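# Fit spool piece between two spring-loaded pipe flanges

## Task

Using any number of the three arms (bases in the scene frame, metres, heading in degrees counter-clockwise from +x: arm1 at x=+0.55 y=+0.00 z=+0.72 heading +180; arm2 at x=+0.00 y=+0.65 z=+0.72 heading -90; arm3 at x=+0.00 y=-0.65 z=+0.72 heading +90), place the spool piece between the two pipe ends so that each of its ends is fully seated inside the raised ring of the flange it faces. The pipe ends are sprung and can be drawn back to make room. It only counts if the spool stays seated without any robot holding it; afterwards release it and move the arms away.

## Robot and tools

Robots: three identical Kinova Gen3 arms, arm1, arm2 and arm3, each with seven revolute joints, a Robotiq 2F-85 two-finger gripper and a wrist camera. Each is mounted on the tabletop at the base positions given in the task. Reach from the joint 1 axis is roughly 1.0 m at full extension. A fixed room camera, cam_high, looks over the scene; wrist cameras are arm1_cam_wrist, arm2_cam_wrist and arm3_cam_wrist.

Frames: one shared scene frame, origin on the floor, +z up. The point called hand is midway between the fingertips (link robotiq_pinch); its z axis runs along the fingers away from the wrist and its y axis is the closing direction. Hand poses are computed from each robot's true base pose, which is never printed.

execute_actions: argument actions is a list holding exactly one action, or empty (empty just reports state and pictures). The action is an object keyed by robot name ("arm1", "arm2", "arm3"); each robot entry has a single key "joints", an object mapping joint names to absolute targets (not offsets). Names and ranges: joint1_rad, joint3_rad, joint5_rad, joint7_rad each -69.115 to 69.115 rad; joint2_rad -2.249 to 2.249; joint4_rad -2.579 to 2.579; joint6_rad -2.099 to 2.099; gripper_m 0 to 0.085, the fingertip gap in metres (0 closed). Done tolerances are 0.01 rad for joints and 0.003 m for the gripper. Signs: joint1 positive turns the arm clockwise viewed from above, and at 0 the arm extends toward the direction its base faces; joint2 at 0 is upright, positive leans forward; joint4 at 0 is straight, positive bends the same way as positive joint2 (with joint3 at 0); joint6 at 0 is straight, positive bends like positive joint4 (with joint5 at 0); joint7 positive rolls the hand counter-clockwise viewed from behind it; joints 3 and 5 twist their links about their length. Optional cameras: a list of camera names or "all"; omitted, null or ["all"] gives every camera, [] gives none; images come back in the order the "pictures" line lists. Unknown keys, names or out-of-range numbers make the whole call rejected with nothing moving. All motions in an action begin at once but may finish at different times; joints of one arm are speed- and acceleration-limited and synchronise to arrive together from rest, and reversing stops them together. Big moves may not be complete when the result returns. The hand can sweep a wide arc between postures. An action lasts at most 15 s. Joints or arms you omit may still be driving toward earlier targets.

wait: seconds from 0 to 10; commands nothing, lets the simulation run, and returns the same state and images as an empty action.

zoom_image: camera (one of the four names) and region [x0, y0, x1, y1] in pixels of that camera's latest full image, origin top-left, at most 504 by 504 pixels. Only cameras present in the latest result can be zoomed.

read_manual: optional section, only "licences"; returns licence text, moves nothing.

finished_scene: scene is the number of the current scene. It ends that scene permanently once the robot has held the last command, and reports whether the goal was met; the next scene's task then appears. The goal must hold at that moment. Replying without any tool call ends everything.

Result lines: joint_positions gives current joint values. joint_status tells how each commanded motion of the last accepted action ended: done (may sit slightly off target; resending the same target does nothing), off_target (stopped away from target and may still push), contact_stop or time_out (target dropped, joint holds where it stopped), not_followed (a safety check blocked that arm's joint targets; gripper commands still execute; the arm may retry those targets on later actions until valid targets arrive or the path clears). A "joint command not followed" line, often with a "cause:" line, marks such a block; calls without an action never show it. on_its_own lists what happened without being commanded in this call. If a result reports a stop, later execute_actions, wait and finished_scene calls in the same reply are skipped.

Torque faults: if contact torque on a joint reaches its load limit (joints 1 to 4: 51.3 N m; joints 5 to 7: 32.3 N m; held weight included), that arm freezes for 10 s, drops its remaining commands in the call, its gripper halts too, and joints hold until newly commanded.

Motor heat: holding a load warms motors, even while idle. At 60 °C a MOTOR HOT warning appears; at 75 °C an OVER-TEMPERATURE FAULT makes that arm's joints brake weakly and sag until cooled, and named keys short of target report limit_stop_at_motor_heat; resend the target afterwards. Heat partly persists into later scenes.

Things to avoid: the Gen3 does not halt on contact and can push very hard, so approach the flanges and spool gently. Arms pressing hard against one another ends the run; the inter-arm check may react late and ignores gripper bodies entirely, so keep grippers apart yourself. Do not knock or drop anything out of the work area, which ends the scene. Avoid drops, slips, slams and heavy pushes. Loose objects may occasionally be nudged by outside disturbances. Suggested order: inspect with cameras, grasp the spool, retract one or both sprung pipe ends (with other arms if needed), lower the spool into line, let the ends return into the rings, confirm seating by zooming, open grippers, withdraw all arms, then finish the scene. Faster robot motion is preferred.

Each tool is called after "Request:" as a command line: name --argument value for each argument, lists and objects as JSON in quotes; but a table of rows of numbers goes row by row, as --pt "numbers of a row", without its own name.

## Session

Request:
execute_actions --actions '[]'

Scene clock: 0.00 s.
Motor temperatures (°C, as the motors report them): arm1=[22 24 25 24 33 31 31] | arm2=[29 23 22 22 32 28 37] | arm3=[28 23 26 26 31 35 36]
arm1.joint_positions: joint1_rad=-0.008 joint2_rad=-0.399 joint3_rad=-0.077 joint4_rad=+1.510 joint5_rad=-0.029 joint6_rad=+2.022 joint7_rad=+1.480 gripper_m=+0.085
arm1.joint_status: not commanded
arm1.hand: x=+0.4311 y=-0.0053 z=+1.2741 quat_wxyz=(+0.002, -1.000, -0.023, +0.006) (m; scene frame)
arm2.joint_positions: joint1_rad=-0.007 joint2_rad=-0.399 joint3_rad=-0.077 joint4_rad=+1.510 joint5_rad=-0.029 joint6_rad=+2.025 joint7_rad=+1.480 gripper_m=+0.085
arm2.joint_status: not commanded
arm2.hand: x=+0.0086 y=+0.5279 z=+1.2771 quat_wxyz=(+0.004, -0.692, -0.722, +0.004) (m; scene frame)
arm3.joint_positions: joint1_rad=-0.012 joint2_rad=-0.394 joint3_rad=-0.075 joint4_rad=+1.510 joint5_rad=-0.031 joint6_rad=+2.027 joint7_rad=+1.476 gripper_m=+0.085
arm3.joint_status: not commanded
arm3.hand: x=-0.0025 y=-0.5266 z=+1.2286 quat_wxyz=(+0.001, +0.710, -0.704, +0.005) (m; scene frame)
pictures: arm1_cam_wrist, arm2_cam_wrist, arm3_cam_wrist, cam_high
Images, in order (width x height): arm1_cam_wrist 504x504, arm2_cam_wrist 504x504, arm3_cam_wrist 504x504, cam_high 504x504.

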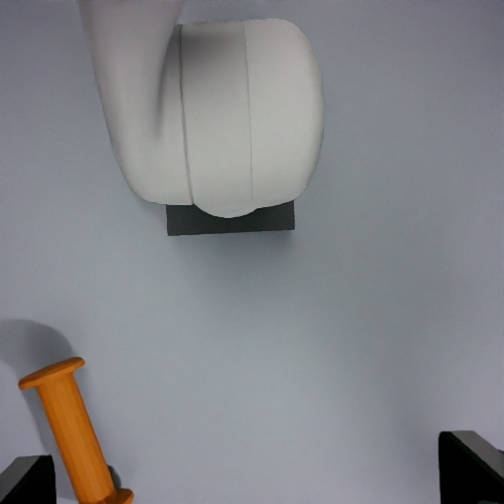

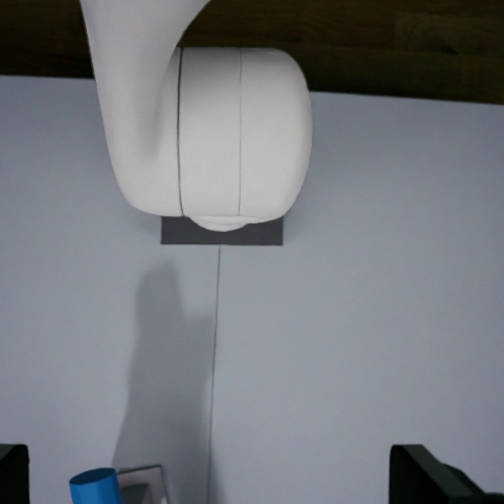

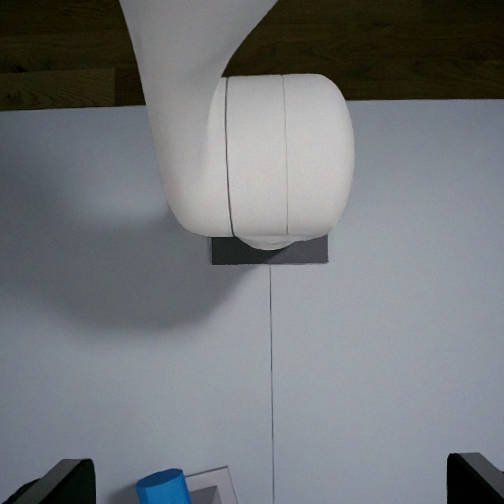

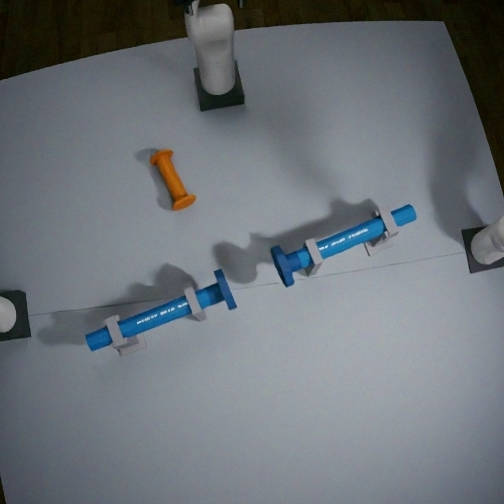

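Request:
zoom_image --camera "cam_high" --region '[70, 130, 430, 370]'

Request:
zoom_image --camera "cam_high" --region '[170, 230, 330, 330]'

Request:
zoom_image --camera "cam_high" --region '[130, 130, 220, 220]'

Region (70, 130, 430, 370) of cam_high's 504x504 image, scaled by 1.400, with more detail than that image has.

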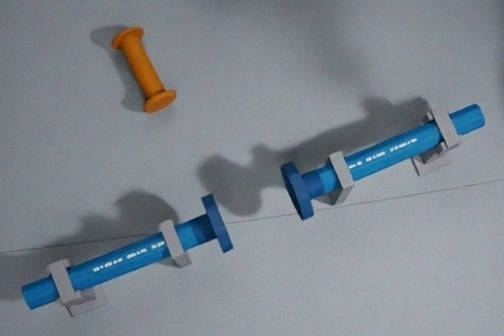

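Region (170, 230, 330, 330) of cam_high's 504x504 image, scaled by 3.150, with more detail than that image has; it fills the top 315 rows of this view, and the rest is white.

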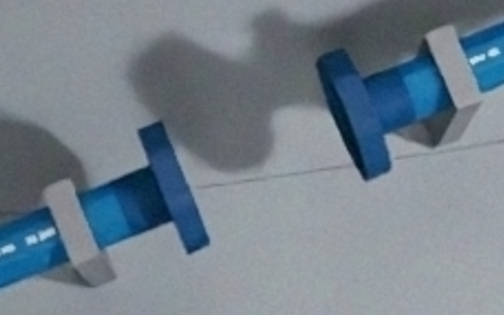

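Region (130, 130, 220, 220) of cam_high's 504x504 image, scaled by 5.600, with more detail than that image has.

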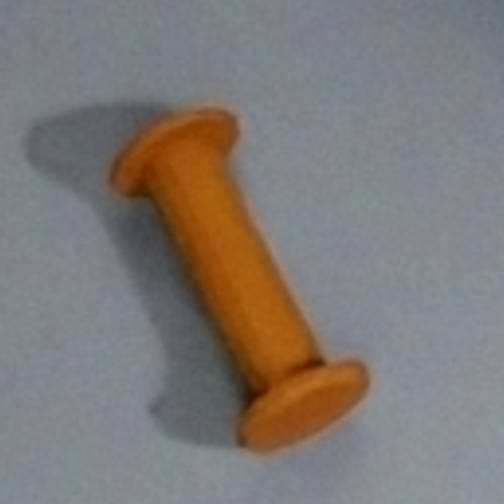

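Request:
zoom_image --camera "arm1_cam_wrist" --region '[0, 304, 200, 504]'

Request:
zoom_image --camera "cam_high" --region '[0, 0, 504, 504]'

Region (0, 304, 200, 504) of arm1_cam_wrist's 504x504 image, scaled by 2.520.

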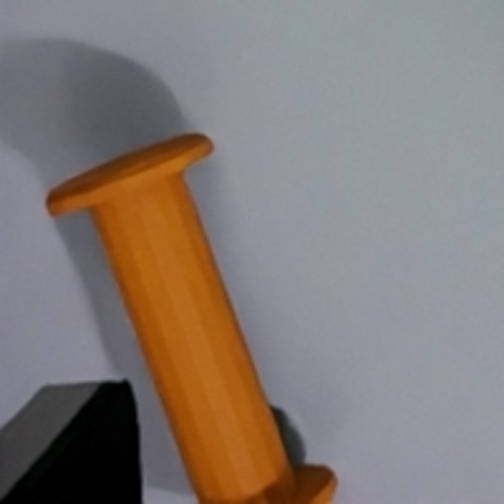

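Region (0, 0, 504, 504) of cam_high's 504x504 image, scaled by 1.000.

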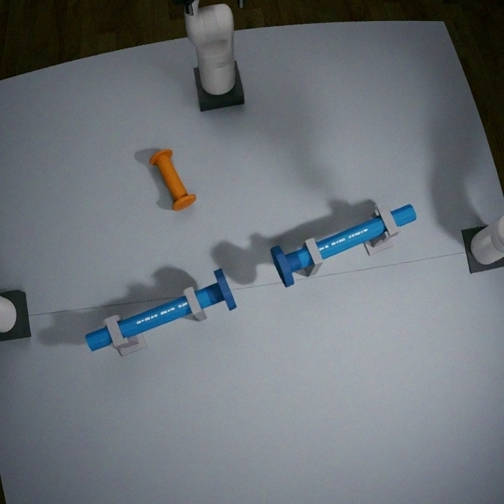

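Request:
execute_actions --actions '[{"arm1":{"joints":{"joint1_rad":0.5457,"joint2_rad":0.1372,"joint3_rad":0,"joint4_rad":1.9818,"joint5_rad":0,"joint6_rad":1.0226,"joint7_rad":2.5115}},"arm2":{"joints":{"joint1_rad":0.0593,"joint2_rad":0.4569,"joint3_rad":0,"joint4_rad":1.3616,"joint5_rad":0,"joint6_rad":1.3231,"joint7_rad":1.8313}},"arm3":{"joints":{"joint1_rad":0.0752,"joint2_rad":0.4172,"joint3_rad":0,"joint4_rad":1.2705,"joint5_rad":0,"joint6_rad":1.4539,"joint7_rad":1.8808}}}]'

Scene clock: 122.13 s.
Motor temperatures (°C, as the motors report them): arm1=[22 24 25 25 33 31 31] | arm2=[29 23 22 22 32 28 37] | arm3=[28 23 26 26 31 35 36]
arm1.joint_positions: joint1_rad=+0.546 joint2_rad=+0.137 joint3_rad=+0.000 joint4_rad=+1.982 joint5_rad=+0.000 joint6_rad=+1.023 joint7_rad=+2.511 gripper_m=+0.085
arm1.joint_status: all done
arm1.hand: x=+0.2768 y=+0.1779 z=+1.0005 quat_wxyz=(+0.001, -0.976, -0.218, +0.002) (m; scene frame)
arm2.joint_positions: joint1_rad=+0.059 joint2_rad=+0.457 joint3_rad=+0.000 joint4_rad=+1.362 joint5_rad=+0.000 joint6_rad=+1.323 joint7_rad=+1.831 gripper_m=+0.085
arm2.joint_status: all done
arm2.hand: x=-0.0308 y=+0.1588 z=+1.0489 quat_wxyz=(+0.005, -0.616, -0.788, +0.001) (m; scene frame)
arm3.joint_positions: joint1_rad=+0.075 joint2_rad=+0.417 joint3_rad=+0.000 joint4_rad=+1.271 joint5_rad=+0.000 joint6_rad=+1.454 joint7_rad=+1.881 gripper_m=+0.085
arm3.joint_status: all done
arm3.hand: x=+0.0562 y=-0.1681 z=+1.0480 quat_wxyz=(+0.001, +0.787, -0.616, +0.003) (m; scene frame)
pictures: arm1_cam_wrist, arm2_cam_wrist, arm3_cam_wrist, cam_high
Images, in order (width x height): arm1_cam_wrist 504x504, arm2_cam_wrist 504x504, arm3_cam_wrist 504x504, cam_high 504x504.

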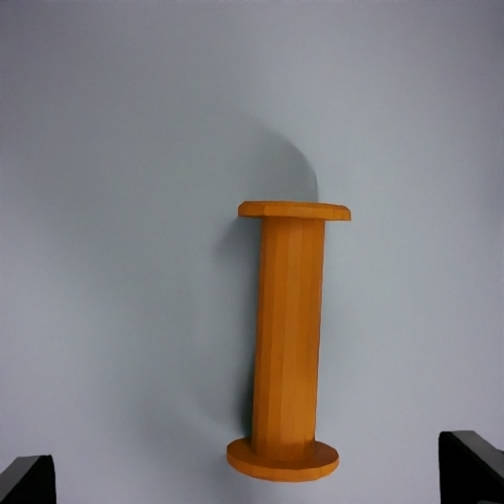

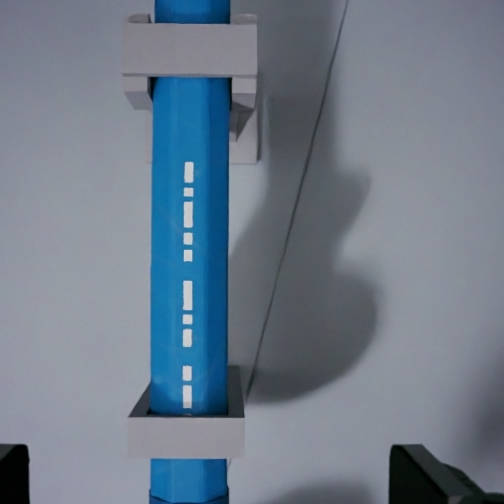

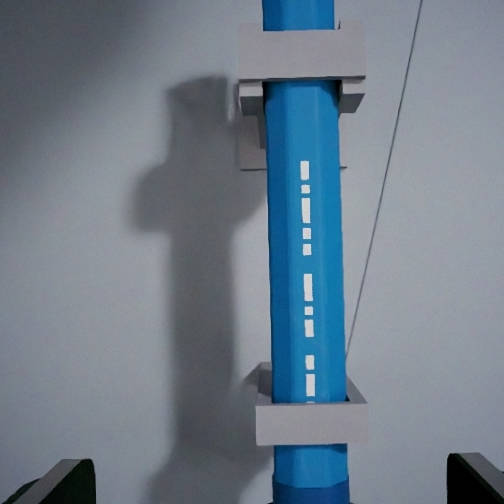

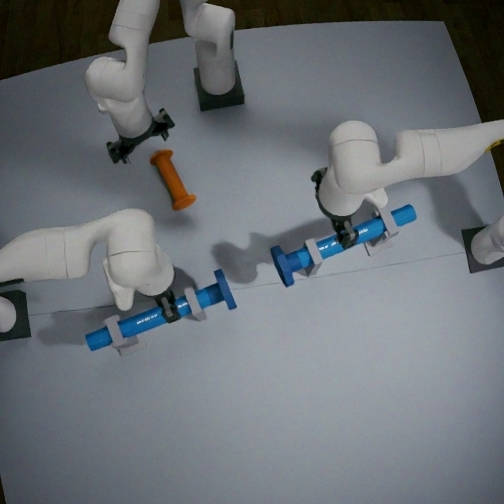

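Request:
zoom_image --camera "arm1_cam_wrist" --region '[0, 404, 504, 504]'

Request:
zoom_image --camera "arm2_cam_wrist" --region '[0, 404, 504, 504]'

Request:
zoom_image --camera "arm3_cam_wrist" --region '[0, 404, 504, 504]'

Region (0, 404, 504, 504) of arm1_cam_wrist's 504x504 image, scaled by 1.000; it fills the top 100 rows of this view, and the rest is white.

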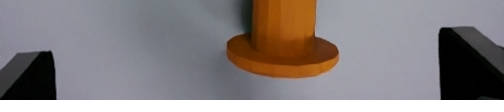

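Region (0, 404, 504, 504) of arm2_cam_wrist's 504x504 image, scaled by 1.000; it fills the top 100 rows of this view, and the rest is white.

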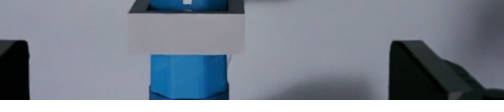

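Region (0, 404, 504, 504) of arm3_cam_wrist's 504x504 image, scaled by 1.000; it fills the top 100 rows of this view, and the rest is white.

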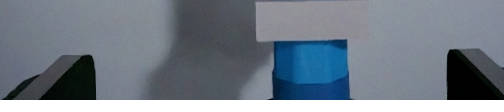

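Request:
zoom_image --camera "arm2_cam_wrist" --region '[90, 0, 300, 210]'

Request:
zoom_image --camera "arm2_cam_wrist" --region '[90, 294, 300, 504]'

Request:
zoom_image --camera "arm3_cam_wrist" --region '[200, 0, 410, 210]'

Request:
zoom_image --camera "arm3_cam_wrist" --region '[200, 294, 410, 504]'

Region (90, 0, 300, 210) of arm2_cam_wrist's 504x504 image, scaled by 2.400.

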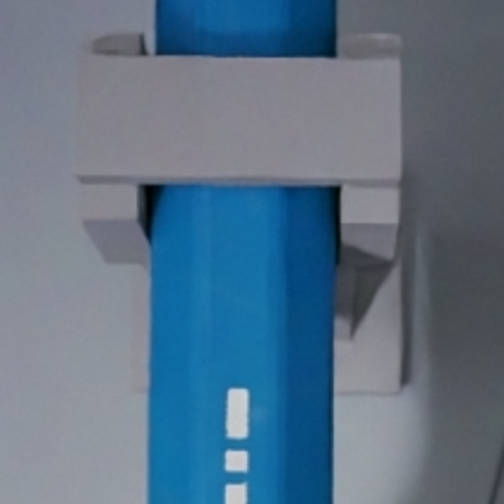

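Region (90, 294, 300, 504) of arm2_cam_wrist's 504x504 image, scaled by 2.400.

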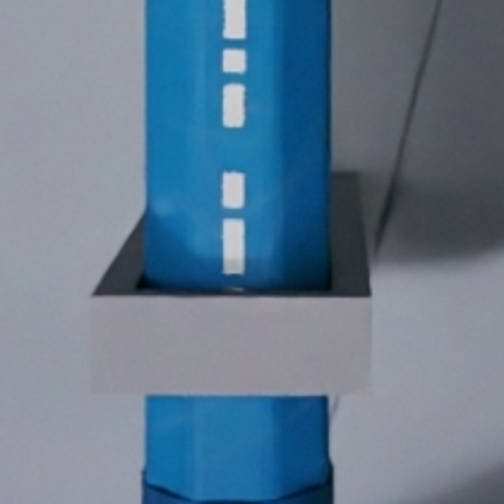

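Region (200, 0, 410, 210) of arm3_cam_wrist's 504x504 image, scaled by 2.400.

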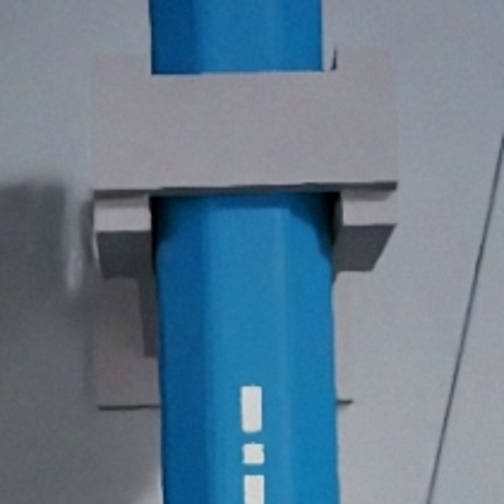

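Region (200, 294, 410, 504) of arm3_cam_wrist's 504x504 image, scaled by 2.400.

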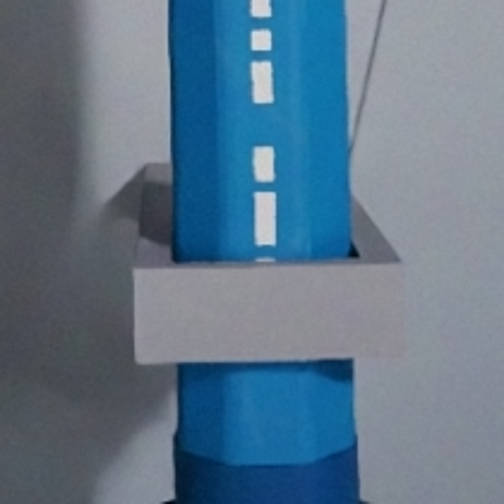

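Request:
zoom_image --camera "cam_high" --region '[130, 130, 220, 220]'

Region (130, 130, 220, 220) of cam_high's 504x504 image, scaled by 5.600, with more detail than that image has.

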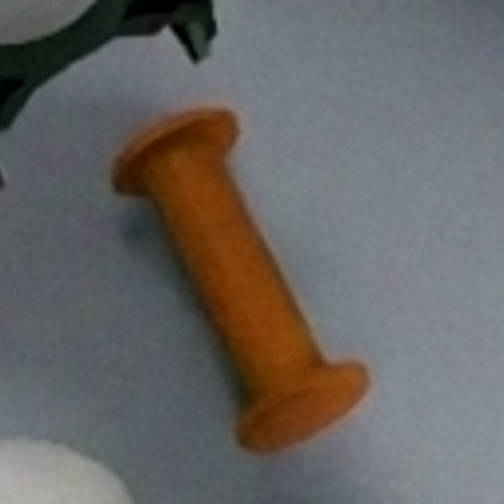

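Request:
execute_actions --actions '[{"arm1":{"joints":{"joint1_rad":0.4771,"joint2_rad":0.3604,"joint4_rad":2.2512,"joint6_rad":0.53,"joint7_rad":2.338}},"arm2":{"joints":{"joint1_rad":0.1043,"joint2_rad":0.5292,"joint4_rad":1.6194,"joint6_rad":0.993,"joint7_rad":1.882}},"arm3":{"joints":{"joint1_rad":0.0537,"joint2_rad":0.4098,"joint4_rad":1.6438,"joint6_rad":1.088,"joint7_rad":1.865}}}]'

Scene clock: 243.67 s.
Motor temperatures (°C, as the motors report them): arm1=[22 25 25 25 33 31 31] | arm2=[29 25 22 22 32 28 37] | arm3=[28 25 26 27 31 35 36]
arm1.joint_positions: joint1_rad=+0.477 joint2_rad=+0.360 joint3_rad=+0.000 joint4_rad=+2.251 joint5_rad=+0.000 joint6_rad=+0.530 joint7_rad=+2.338 gripper_m=+0.085
arm1.joint_status: all done
arm1.hand: x=+0.2817 y=+0.1511 z=+0.8699 quat_wxyz=(+0.001, -0.986, -0.167, +0.002) (m; scene frame)
arm2.joint_positions: joint1_rad=+0.104 joint2_rad=+0.529 joint3_rad=+0.000 joint4_rad=+1.619 joint5_rad=+0.000 joint6_rad=+0.993 joint7_rad=+1.882 gripper_m=+0.085
arm2.joint_status: all done
arm2.hand: x=-0.0529 y=+0.1759 z=+0.9401 quat_wxyz=(+0.005, -0.614, -0.789, +0.001) (m; scene frame)
arm3.joint_positions: joint1_rad=+0.054 joint2_rad=+0.410 joint3_rad=+0.000 joint4_rad=+1.644 joint5_rad=+0.000 joint6_rad=+1.088 joint7_rad=+1.865 gripper_m=+0.085
arm3.joint_status: all done
arm3.hand: x=+0.0446 y=-0.2043 z=+0.9401 quat_wxyz=(+0.001, +0.789, -0.614, +0.003) (m; scene frame)
pictures: arm1_cam_wrist, arm2_cam_wrist, arm3_cam_wrist, cam_high
Images, in order (width x height): arm1_cam_wrist 504x504, arm2_cam_wrist 504x504, arm3_cam_wrist 504x504, cam_high 504x504.

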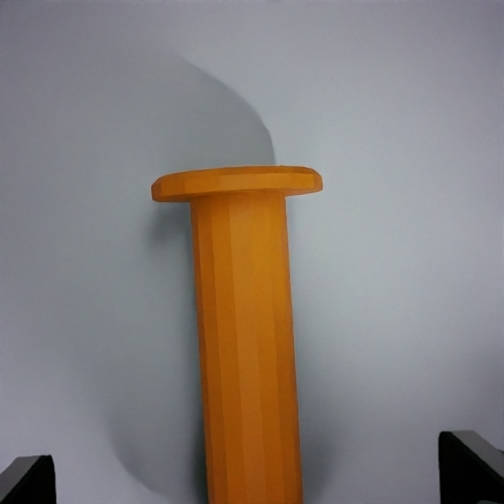

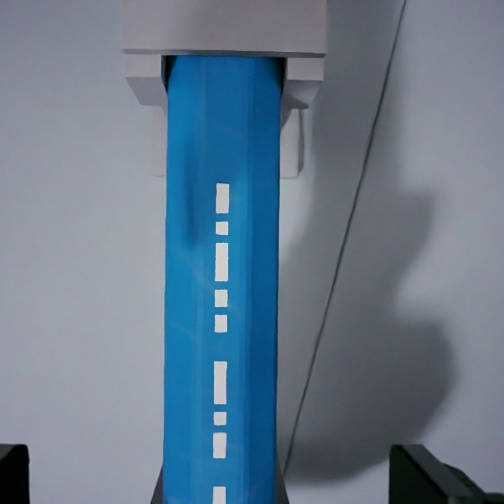

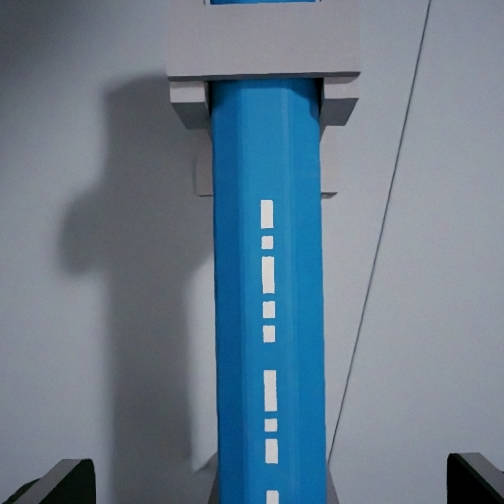

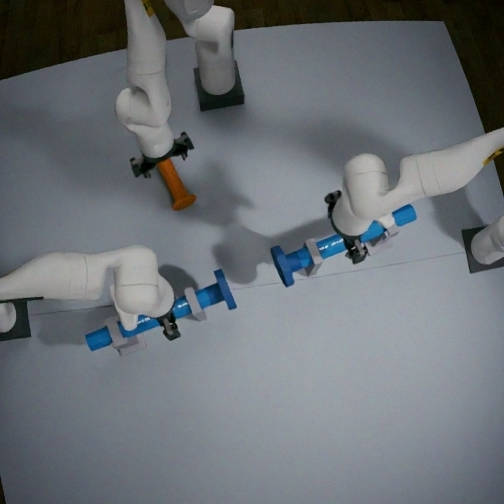

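Request:
execute_actions --actions '[{"arm1":{"joints":{"joint1_rad":0.4811,"joint2_rad":0.6884,"joint4_rad":2.3424,"joint6_rad":0.1108,"joint7_rad":2.3419}},"arm2":{"joints":{"joint1_rad":0.0993,"joint2_rad":0.6537,"joint4_rad":1.7171,"joint6_rad":0.7708,"joint7_rad":1.877}},"arm3":{"joints":{"joint2_rad":0.5226,"joint4_rad":1.7696,"joint6_rad":0.8494}}}]'

Scene clock: 276.80 s.
Motor temperatures (°C, as the motors report them): arm1=[22 25 25 25 33 31 31] | arm2=[29 26 22 22 32 28 37] | arm3=[28 25 26 27 31 35 36]
arm1.joint_positions: joint1_rad=+0.481 joint2_rad=+0.688 joint3_rad=+0.000 joint4_rad=+2.342 joint5_rad=+0.000 joint6_rad=+0.111 joint7_rad=+2.342 gripper_m=+0.085
arm1.joint_status: all done
arm1.hand: x=+0.2865 y=+0.1501 z=+0.7600 quat_wxyz=(+0.001, -0.986, -0.167, +0.002) (m; scene frame)
arm2.joint_positions: joint1_rad=+0.099 joint2_rad=+0.654 joint3_rad=+0.000 joint4_rad=+1.717 joint5_rad=+0.000 joint6_rad=+0.771 joint7_rad=+1.877 gripper_m=+0.085
arm2.joint_status: all done
arm2.hand: x=-0.0512 y=+0.1769 z=+0.8571 quat_wxyz=(+0.005, -0.614, -0.789, +0.001) (m; scene frame)
arm3.joint_positions: joint1_rad=+0.054 joint2_rad=+0.523 joint3_rad=+0.000 joint4_rad=+1.770 joint5_rad=+0.000 joint6_rad=+0.849 joint7_rad=+1.865 gripper_m=+0.085
arm3.joint_status: all done
arm3.hand: x=+0.0449 y=-0.2048 z=+0.8571 quat_wxyz=(+0.001, +0.789, -0.614, +0.003) (m; scene frame)
pictures: arm1_cam_wrist, arm2_cam_wrist, arm3_cam_wrist, cam_high
Images, in order (width x height): arm1_cam_wrist 504x504, arm2_cam_wrist 504x504, arm3_cam_wrist 504x504, cam_high 504x504.

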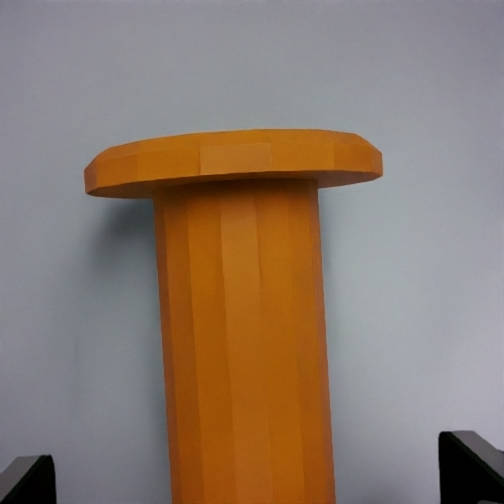

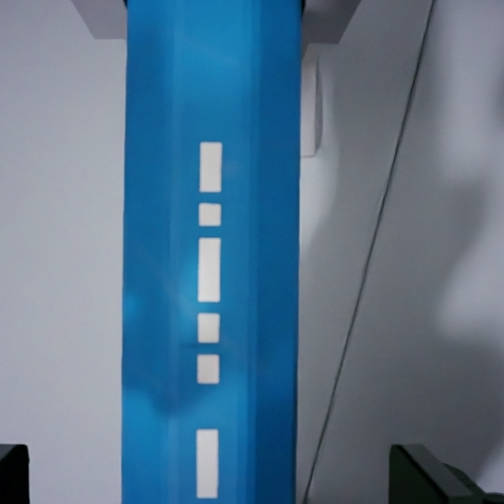

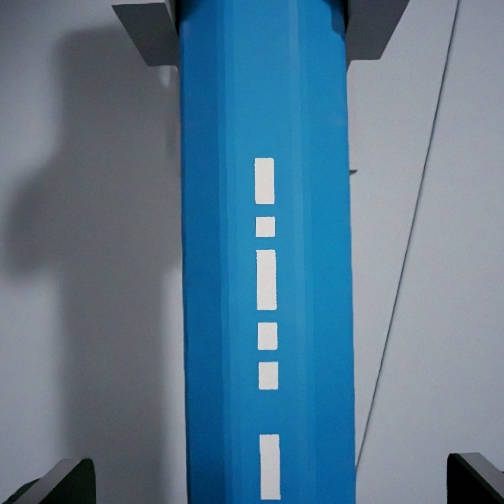

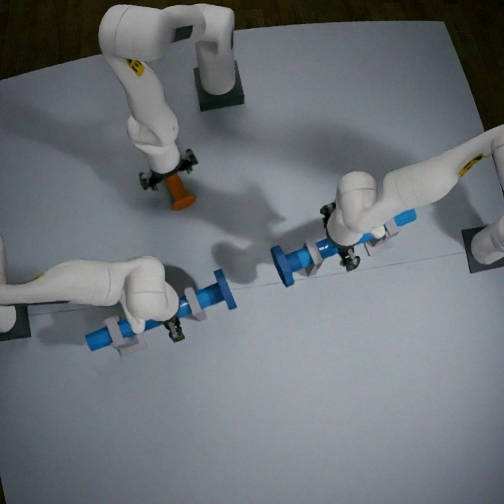

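Request:
execute_actions --actions '[{"arm1":{"joints":{"gripper_m":0.01}},"arm2":{"joints":{"gripper_m":0.01}},"arm3":{"joints":{"gripper_m":0.01}}}]'

Scene clock: 285.57 s.
Motor temperatures (°C, as the motors report them): arm1=[22 25 25 25 33 31 31] | arm2=[29 26 22 22 32 28 37] | arm3=[28 25 26 27 31 35 36]
arm1.joint_positions: joint1_rad=+0.481 joint2_rad=+0.687 joint3_rad=+0.000 joint4_rad=+2.343 joint5_rad=+0.000 joint6_rad=+0.112 joint7_rad=+2.342 gripper_m=+0.033
arm1.joint_status: gripper_m off_target (ended at +0.033, target +0.010)
arm1.hand: x=+0.2867 y=+0.1500 z=+0.7604 quat_wxyz=(+0.001, -0.986, -0.167, +0.002) (m; scene frame)
arm2.joint_positions: joint1_rad=+0.099 joint2_rad=+0.653 joint3_rad=+0.000 joint4_rad=+1.717 joint5_rad=+0.000 joint6_rad=+0.771 joint7_rad=+1.877 gripper_m=+0.038
arm2.joint_status: gripper_m off_target (ended at +0.038, target +0.010)
arm2.hand: x=-0.0513 y=+0.1769 z=+0.8576 quat_wxyz=(+0.005, -0.614, -0.789, +0.001) (m; scene frame)
arm3.joint_positions: joint1_rad=+0.054 joint2_rad=+0.521 joint3_rad=+0.000 joint4_rad=+1.770 joint5_rad=+0.000 joint6_rad=+0.850 joint7_rad=+1.865 gripper_m=+0.037
arm3.joint_status: gripper_m off_target (ended at +0.037, target +0.010)
arm3.hand: x=+0.0448 y=-0.2048 z=+0.8576 quat_wxyz=(+0.001, +0.789, -0.614, +0.003) (m; scene frame)
pictures: arm1_cam_wrist, arm2_cam_wrist, arm3_cam_wrist, cam_high
Images, in order (width x height): arm1_cam_wrist 504x504, arm2_cam_wrist 504x504, arm3_cam_wrist 504x504, cam_high 504x504.

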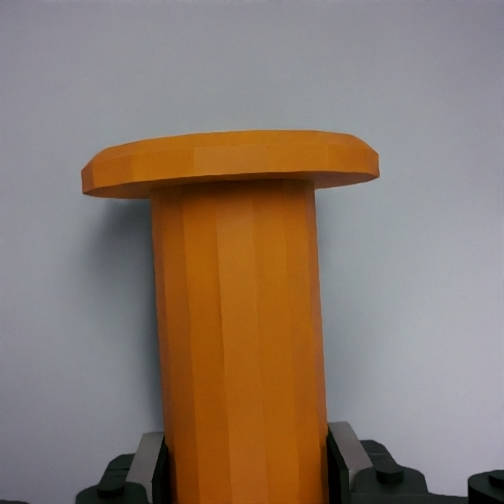

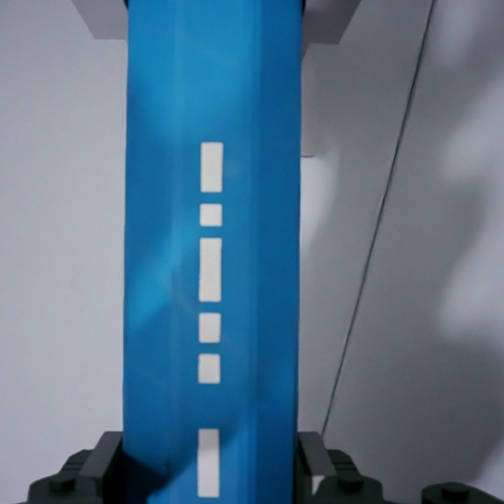

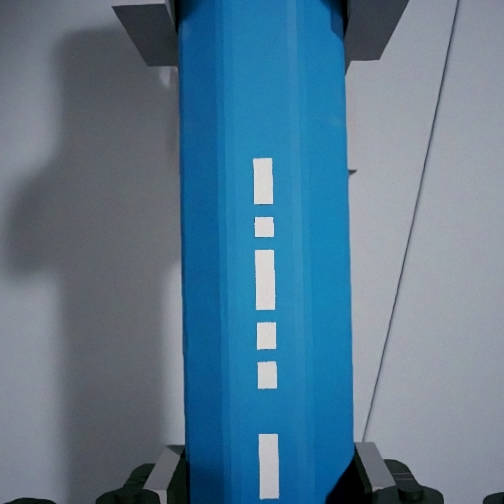

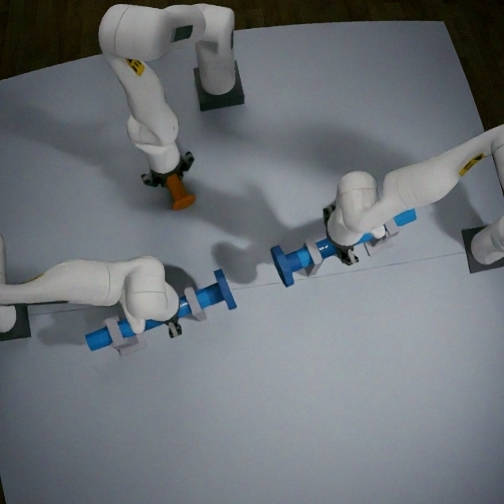

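Request:
execute_actions --actions '[{"arm1":{"joints":{"joint2_rad":0.0846,"joint4_rad":2.0453,"joint6_rad":1.0117}}}]' --cameras '["arm1_cam_wrist"]'

Request:
execute_actions --actions '[{"arm1":{"joints":{"joint1_rad":-0.0247,"joint2_rad":0.6387,"joint4_rad":1.2068,"joint6_rad":1.2961,"joint7_rad":3.3185}}}]'

Scene clock: 333.17 s.
Motor temperatures (°C, as the motors report them): arm1=[22 26 25 25 33 31 31] | arm2=[29 26 22 22 32 28 37] | arm3=[28 25 26 27 31 35 36]
arm1.joint_positions: joint1_rad=+0.481 joint2_rad=+0.086 joint3_rad=+0.000 joint4_rad=+2.046 joint5_rad=+0.000 joint6_rad=+1.012 joint7_rad=+2.342 gripper_m=+0.033
arm1.joint_status: all done
arm1.hand: x=+0.2879 y=+0.1496 z=+0.9994 quat_wxyz=(+0.000, -0.986, -0.167, +0.001) (m; scene frame)
arm2.joint_positions: joint1_rad=+0.099 joint2_rad=+0.653 joint3_rad=+0.000 joint4_rad=+1.717 joint5_rad=+0.000 joint6_rad=+0.771 joint7_rad=+1.877 gripper_m=+0.038
arm2.joint_status: not commanded
arm2.hand: x=-0.0513 y=+0.1769 z=+0.8576 quat_wxyz=(+0.005, -0.614, -0.789, +0.001) (m; scene frame)
arm3.joint_positions: joint1_rad=+0.054 joint2_rad=+0.521 joint3_rad=+0.000 joint4_rad=+1.770 joint5_rad=+0.000 joint6_rad=+0.850 joint7_rad=+1.865 gripper_m=+0.037
arm3.joint_status: not commanded
arm3.hand: x=+0.0448 y=-0.2048 z=+0.8576 quat_wxyz=(+0.001, +0.789, -0.614, +0.003) (m; scene frame)
pictures: arm1_cam_wrist
Images, in order (width x height): arm1_cam_wrist 504x504.

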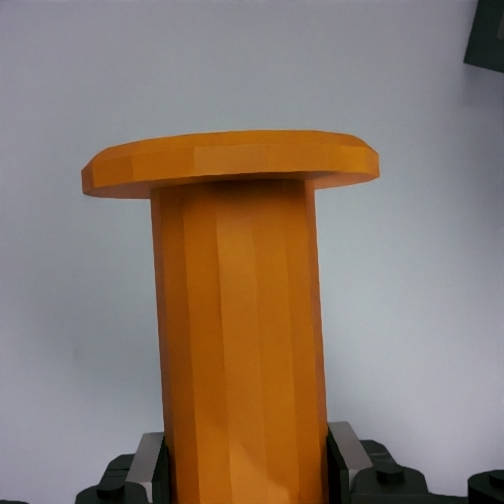

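Scene clock: 335.30 s.
Motor temperatures (°C, as the motors report them): arm1=[22 26 25 25 33 31 31] | arm2=[29 26 22 22 32 28 37] | arm3=[28 25 26 27 31 35 36]
arm1.joint_positions: joint1_rad=-0.025 joint2_rad=+0.640 joint3_rad=+0.000 joint4_rad=+1.208 joint5_rad=+0.000 joint6_rad=+1.296 joint7_rad=+3.319 gripper_m=+0.033
arm1.joint_status: all done
arm1.hand: x=-0.0026 y=-0.0140 z=+0.9996 quat_wxyz=(+0.001, -0.615, -0.789, +0.000) (m; scene frame)
arm2.joint_positions: joint1_rad=+0.099 joint2_rad=+0.653 joint3_rad=+0.000 joint4_rad=+1.717 joint5_rad=+0.000 joint6_rad=+0.771 joint7_rad=+1.877 gripper_m=+0.038
arm2.joint_status: not commanded
arm2.hand: x=-0.0513 y=+0.1769 z=+0.8576 quat_wxyz=(+0.005, -0.614, -0.789, +0.001) (m; scene frame)
arm3.joint_positions: joint1_rad=+0.054 joint2_rad=+0.521 joint3_rad=+0.000 joint4_rad=+1.770 joint5_rad=+0.000 joint6_rad=+0.850 joint7_rad=+1.865 gripper_m=+0.037
arm3.joint_status: not commanded
arm3.hand: x=+0.0448 y=-0.2048 z=+0.8576 quat_wxyz=(+0.001, +0.789, -0.614, +0.003) (m; scene frame)
pictures: arm1_cam_wrist, arm2_cam_wrist, arm3_cam_wrist, cam_high
Images, in order (width x height): arm1_cam_wrist 504x504, arm2_cam_wrist 504x504, arm3_cam_wrist 504x504, cam_high 504x504.

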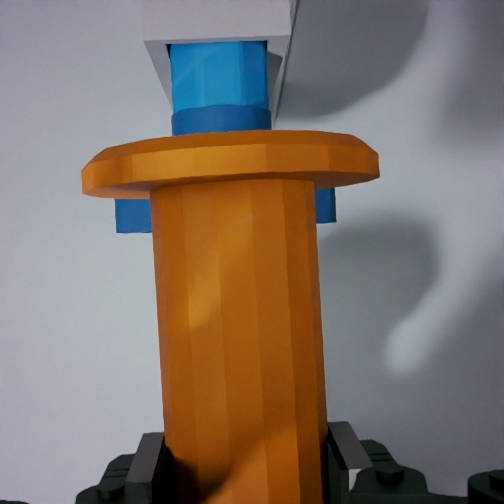

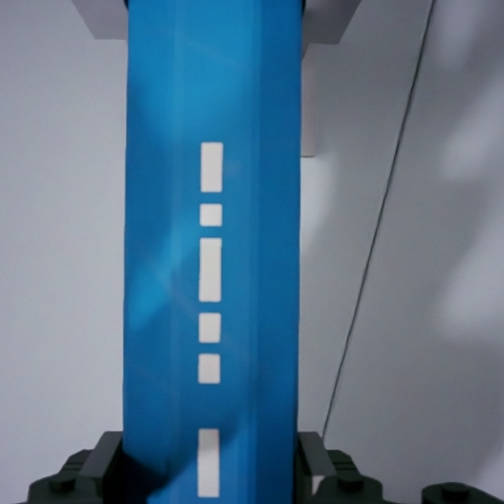

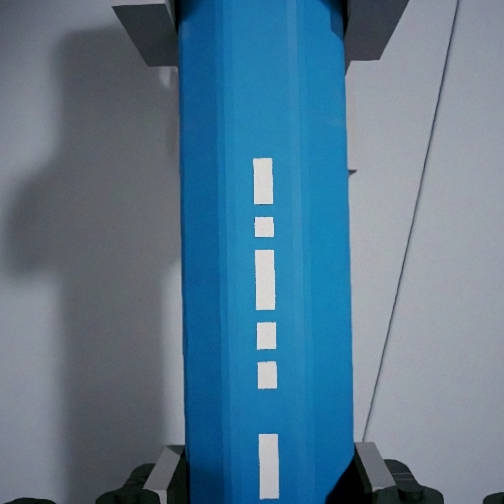

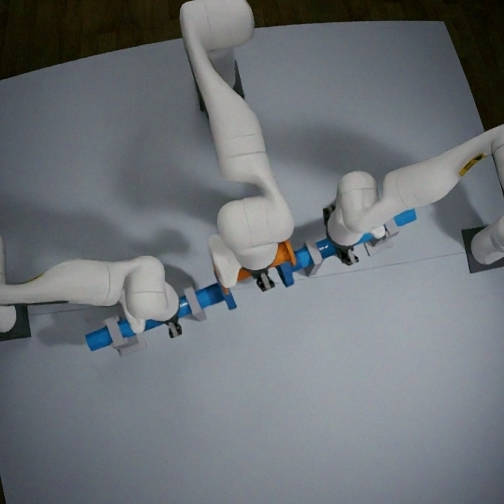

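Request:
zoom_image --camera "arm1_cam_wrist" --region '[70, 90, 230, 250]'

Request:
zoom_image --camera "arm1_cam_wrist" --region '[230, 90, 390, 250]'

Request:
zoom_image --camera "cam_high" --region '[180, 210, 340, 330]'

Region (70, 90, 230, 250) of arm1_cam_wrist's 504x504 image, scaled by 3.150.

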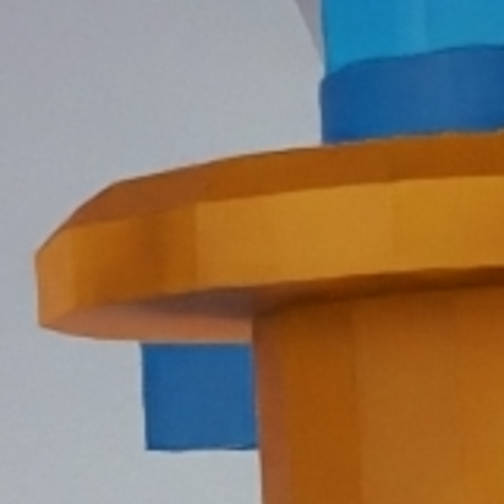

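Region (230, 90, 390, 250) of arm1_cam_wrist's 504x504 image, scaled by 3.150.

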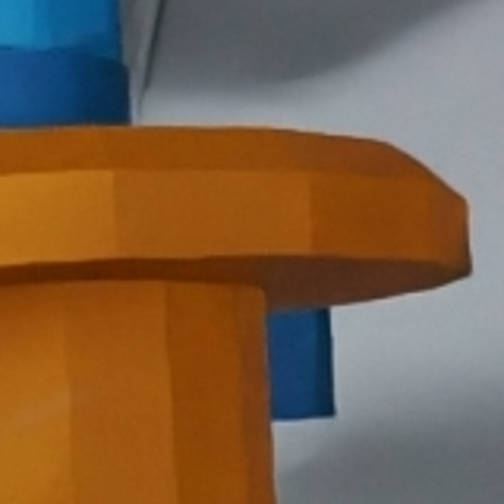

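Region (180, 210, 340, 330) of cam_high's 504x504 image, scaled by 3.150, with more detail than that image has; it fills the top 378 rows of this view, and the rest is white.

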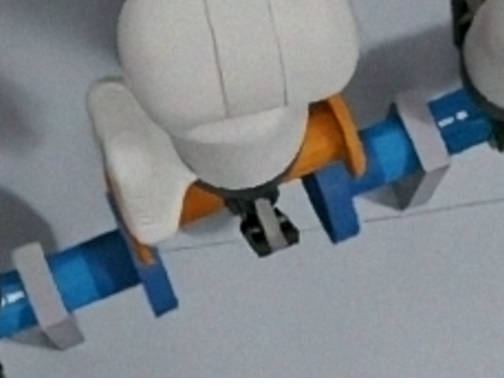

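Request:
execute_actions --actions '[{"arm1":{"joints":{"joint1_rad":-0.0255,"joint2_rad":0.6768,"joint4_rad":1.2704,"joint6_rad":1.1944,"joint7_rad":3.3177}},"arm2":{"joints":{"joint1_rad":0.1229,"joint2_rad":0.6002,"joint4_rad":1.8333,"joint6_rad":0.7081,"joint7_rad":1.9009}},"arm3":{"joints":{"joint1_rad":0.0779,"joint2_rad":0.4634,"joint4_rad":1.8797,"joint6_rad":0.7985,"joint7_rad":1.8895}}}]'

Scene clock: 396.07 s.
Motor temperatures (°C, as the motors report them): arm1=[22 27 25 25 33 31 31] | arm2=[29 27 22 22 32 28 37] | arm3=[28 25 26 26 31 35 36]
arm1.joint_positions: joint1_rad=-0.026 joint2_rad=+0.679 joint3_rad=+0.000 joint4_rad=+1.271 joint5_rad=+0.000 joint6_rad=+1.194 joint7_rad=+3.318 gripper_m=+0.033
arm1.joint_status: all done
arm1.hand: x=-0.0051 y=-0.0146 z=+0.9595 quat_wxyz=(+0.001, -0.615, -0.789, +0.000) (m; scene frame)
arm2.joint_positions: joint1_rad=+0.116 joint2_rad=+0.607 joint3_rad=-0.003 joint4_rad=+1.814 joint5_rad=-0.003 joint6_rad=+0.685 joint7_rad=+1.900 gripper_m=+0.038
arm2.joint_status: joint4_rad time_out (moved +0.097 of +0.116); joint6_rad time_out (moved -0.086 of -0.063); the others done
arm2.hand: x=-0.0558 y=+0.1940 z=+0.8582 quat_wxyz=(-0.006, -0.611, -0.791, +0.015) (m; scene frame)
arm3.joint_positions: joint1_rad=+0.071 joint2_rad=+0.471 joint3_rad=-0.003 joint4_rad=+1.861 joint5_rad=-0.003 joint6_rad=+0.775 joint7_rad=+1.888 gripper_m=+0.037
arm3.joint_status: joint4_rad time_out (moved +0.092 of +0.110); joint6_rad time_out (moved -0.075 of -0.052); the others done
arm3.hand: x=+0.0493 y=-0.2225 z=+0.8584 quat_wxyz=(-0.012, +0.791, -0.611, -0.008) (m; scene frame)
pictures: arm1_cam_wrist, arm2_cam_wrist, arm3_cam_wrist, cam_high
Images, in order (width x height): arm1_cam_wrist 504x504, arm2_cam_wrist 504x504, arm3_cam_wrist 504x504, cam_high 504x504.

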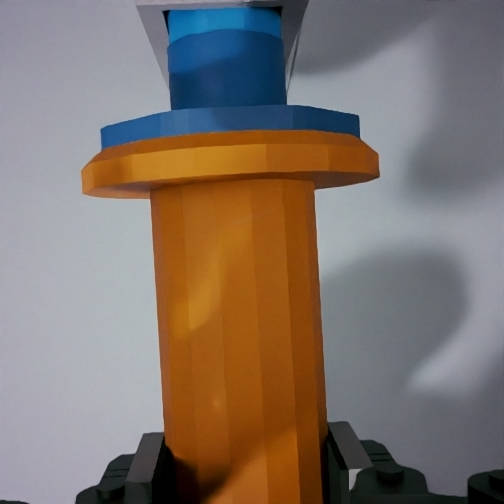

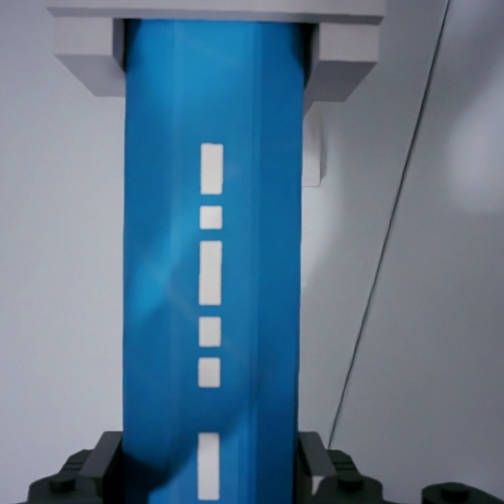

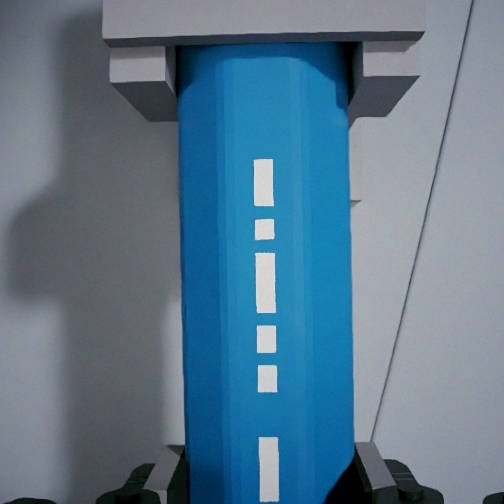

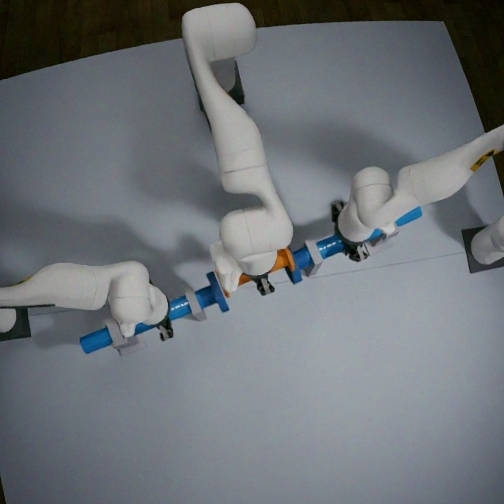

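Request:
execute_actions --actions '[{"arm2":{"joints":{"joint1_rad":0.1423,"joint2_rad":0.5636,"joint4_rad":1.912,"joint6_rad":0.666,"joint7_rad":1.9203}},"arm3":{"joints":{"joint1_rad":0.0979,"joint2_rad":0.4223,"joint4_rad":1.9546,"joint6_rad":0.7647,"joint7_rad":1.9095}}}]'

Scene clock: 418.47 s.
Motor temperatures (°C, as the motors report them): arm1=[22 28 25 25 33 31 31] | arm2=[29 27 22 22 32 28 37] | arm3=[28 25 26 26 31 35 36]
arm1.joint_positions: joint1_rad=-0.026 joint2_rad=+0.679 joint3_rad=+0.000 joint4_rad=+1.271 joint5_rad=+0.000 joint6_rad=+1.194 joint7_rad=+3.318 gripper_m=+0.033
arm1.joint_status: not commanded
arm1.hand: x=-0.0051 y=-0.0146 z=+0.9595 quat_wxyz=(+0.001, -0.615, -0.789, +0.000) (m; scene frame)
arm2.joint_positions: joint1_rad=+0.125 joint2_rad=+0.583 joint3_rad=-0.007 joint4_rad=+1.868 joint5_rad=-0.008 joint6_rad=+0.609 joint7_rad=+1.915 gripper_m=+0.037
arm2.joint_status: joint1_rad time_out (moved +0.009 of +0.026); joint2_rad time_out (moved -0.024 of -0.043); joint4_rad time_out (moved +0.054 of +0.098); joint6_rad time_out (moved -0.076 of -0.019); the others done
arm2.hand: x=-0.0566 y=+0.1958 z=+0.8584 quat_wxyz=(-0.021, -0.608, -0.793, +0.032) (m; scene frame)
arm3.joint_positions: joint1_rad=+0.080 joint2_rad=+0.444 joint3_rad=-0.008 joint4_rad=+1.913 joint5_rad=-0.009 joint6_rad=+0.706 joint7_rad=+1.904 gripper_m=+0.037
arm3.joint_status: joint1_rad time_out (moved +0.010 of +0.027); joint2_rad time_out (moved -0.027 of -0.049); joint4_rad time_out (moved +0.051 of +0.093); joint6_rad time_out (moved -0.070 of -0.011); the others done
arm3.hand: x=+0.0500 y=-0.2243 z=+0.8585 quat_wxyz=(-0.029, +0.793, -0.608, -0.022) (m; scene frame)
pictures: arm1_cam_wrist, arm2_cam_wrist, arm3_cam_wrist, cam_high
Images, in order (width x height): arm1_cam_wrist 504x504, arm2_cam_wrist 504x504, arm3_cam_wrist 504x504, cam_high 504x504.

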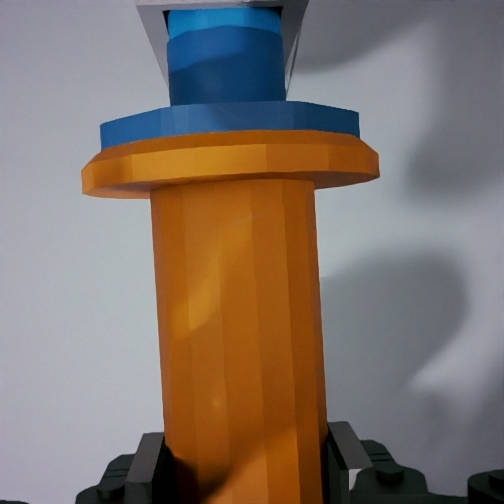

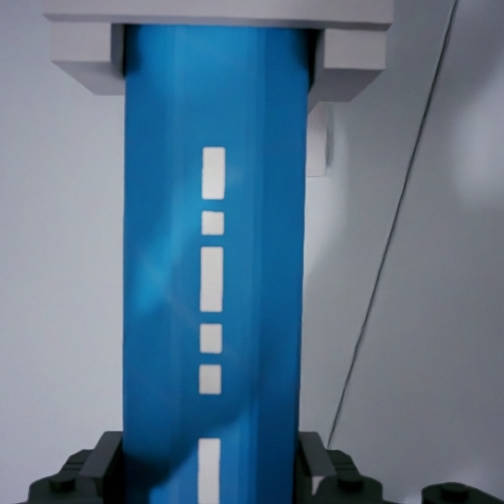

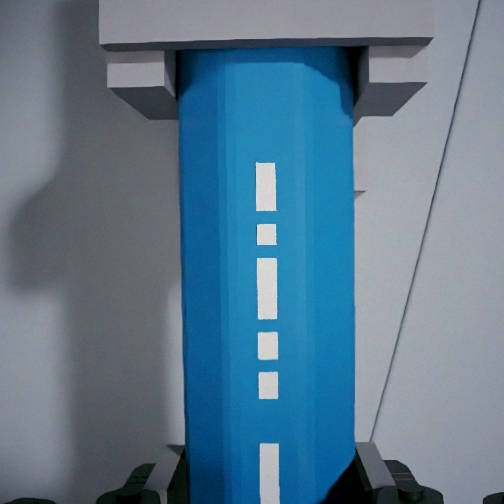

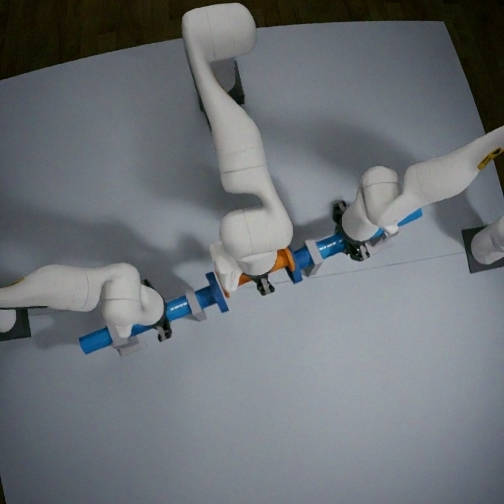

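Request:
zoom_image --camera "cam_high" --region '[190, 225, 320, 325]'

Request:
zoom_image --camera "arm1_cam_wrist" --region '[70, 60, 390, 220]'

Region (190, 225, 320, 325) of cam_high's 504x504 image, scaled by 3.877, with more detail than that image has; it fills the top 388 rows of this view, and the rest is white.

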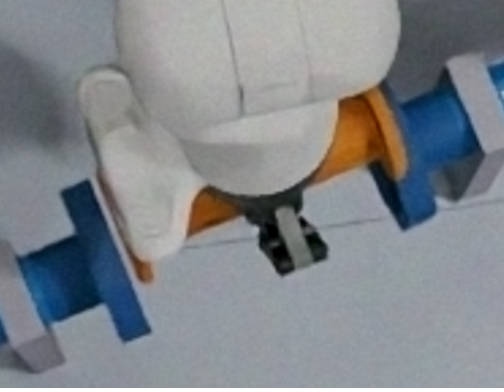

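Region (70, 60, 390, 220) of arm1_cam_wrist's 504x504 image, scaled by 1.575.

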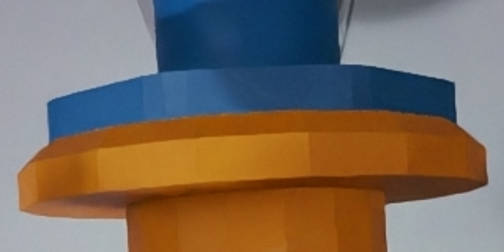

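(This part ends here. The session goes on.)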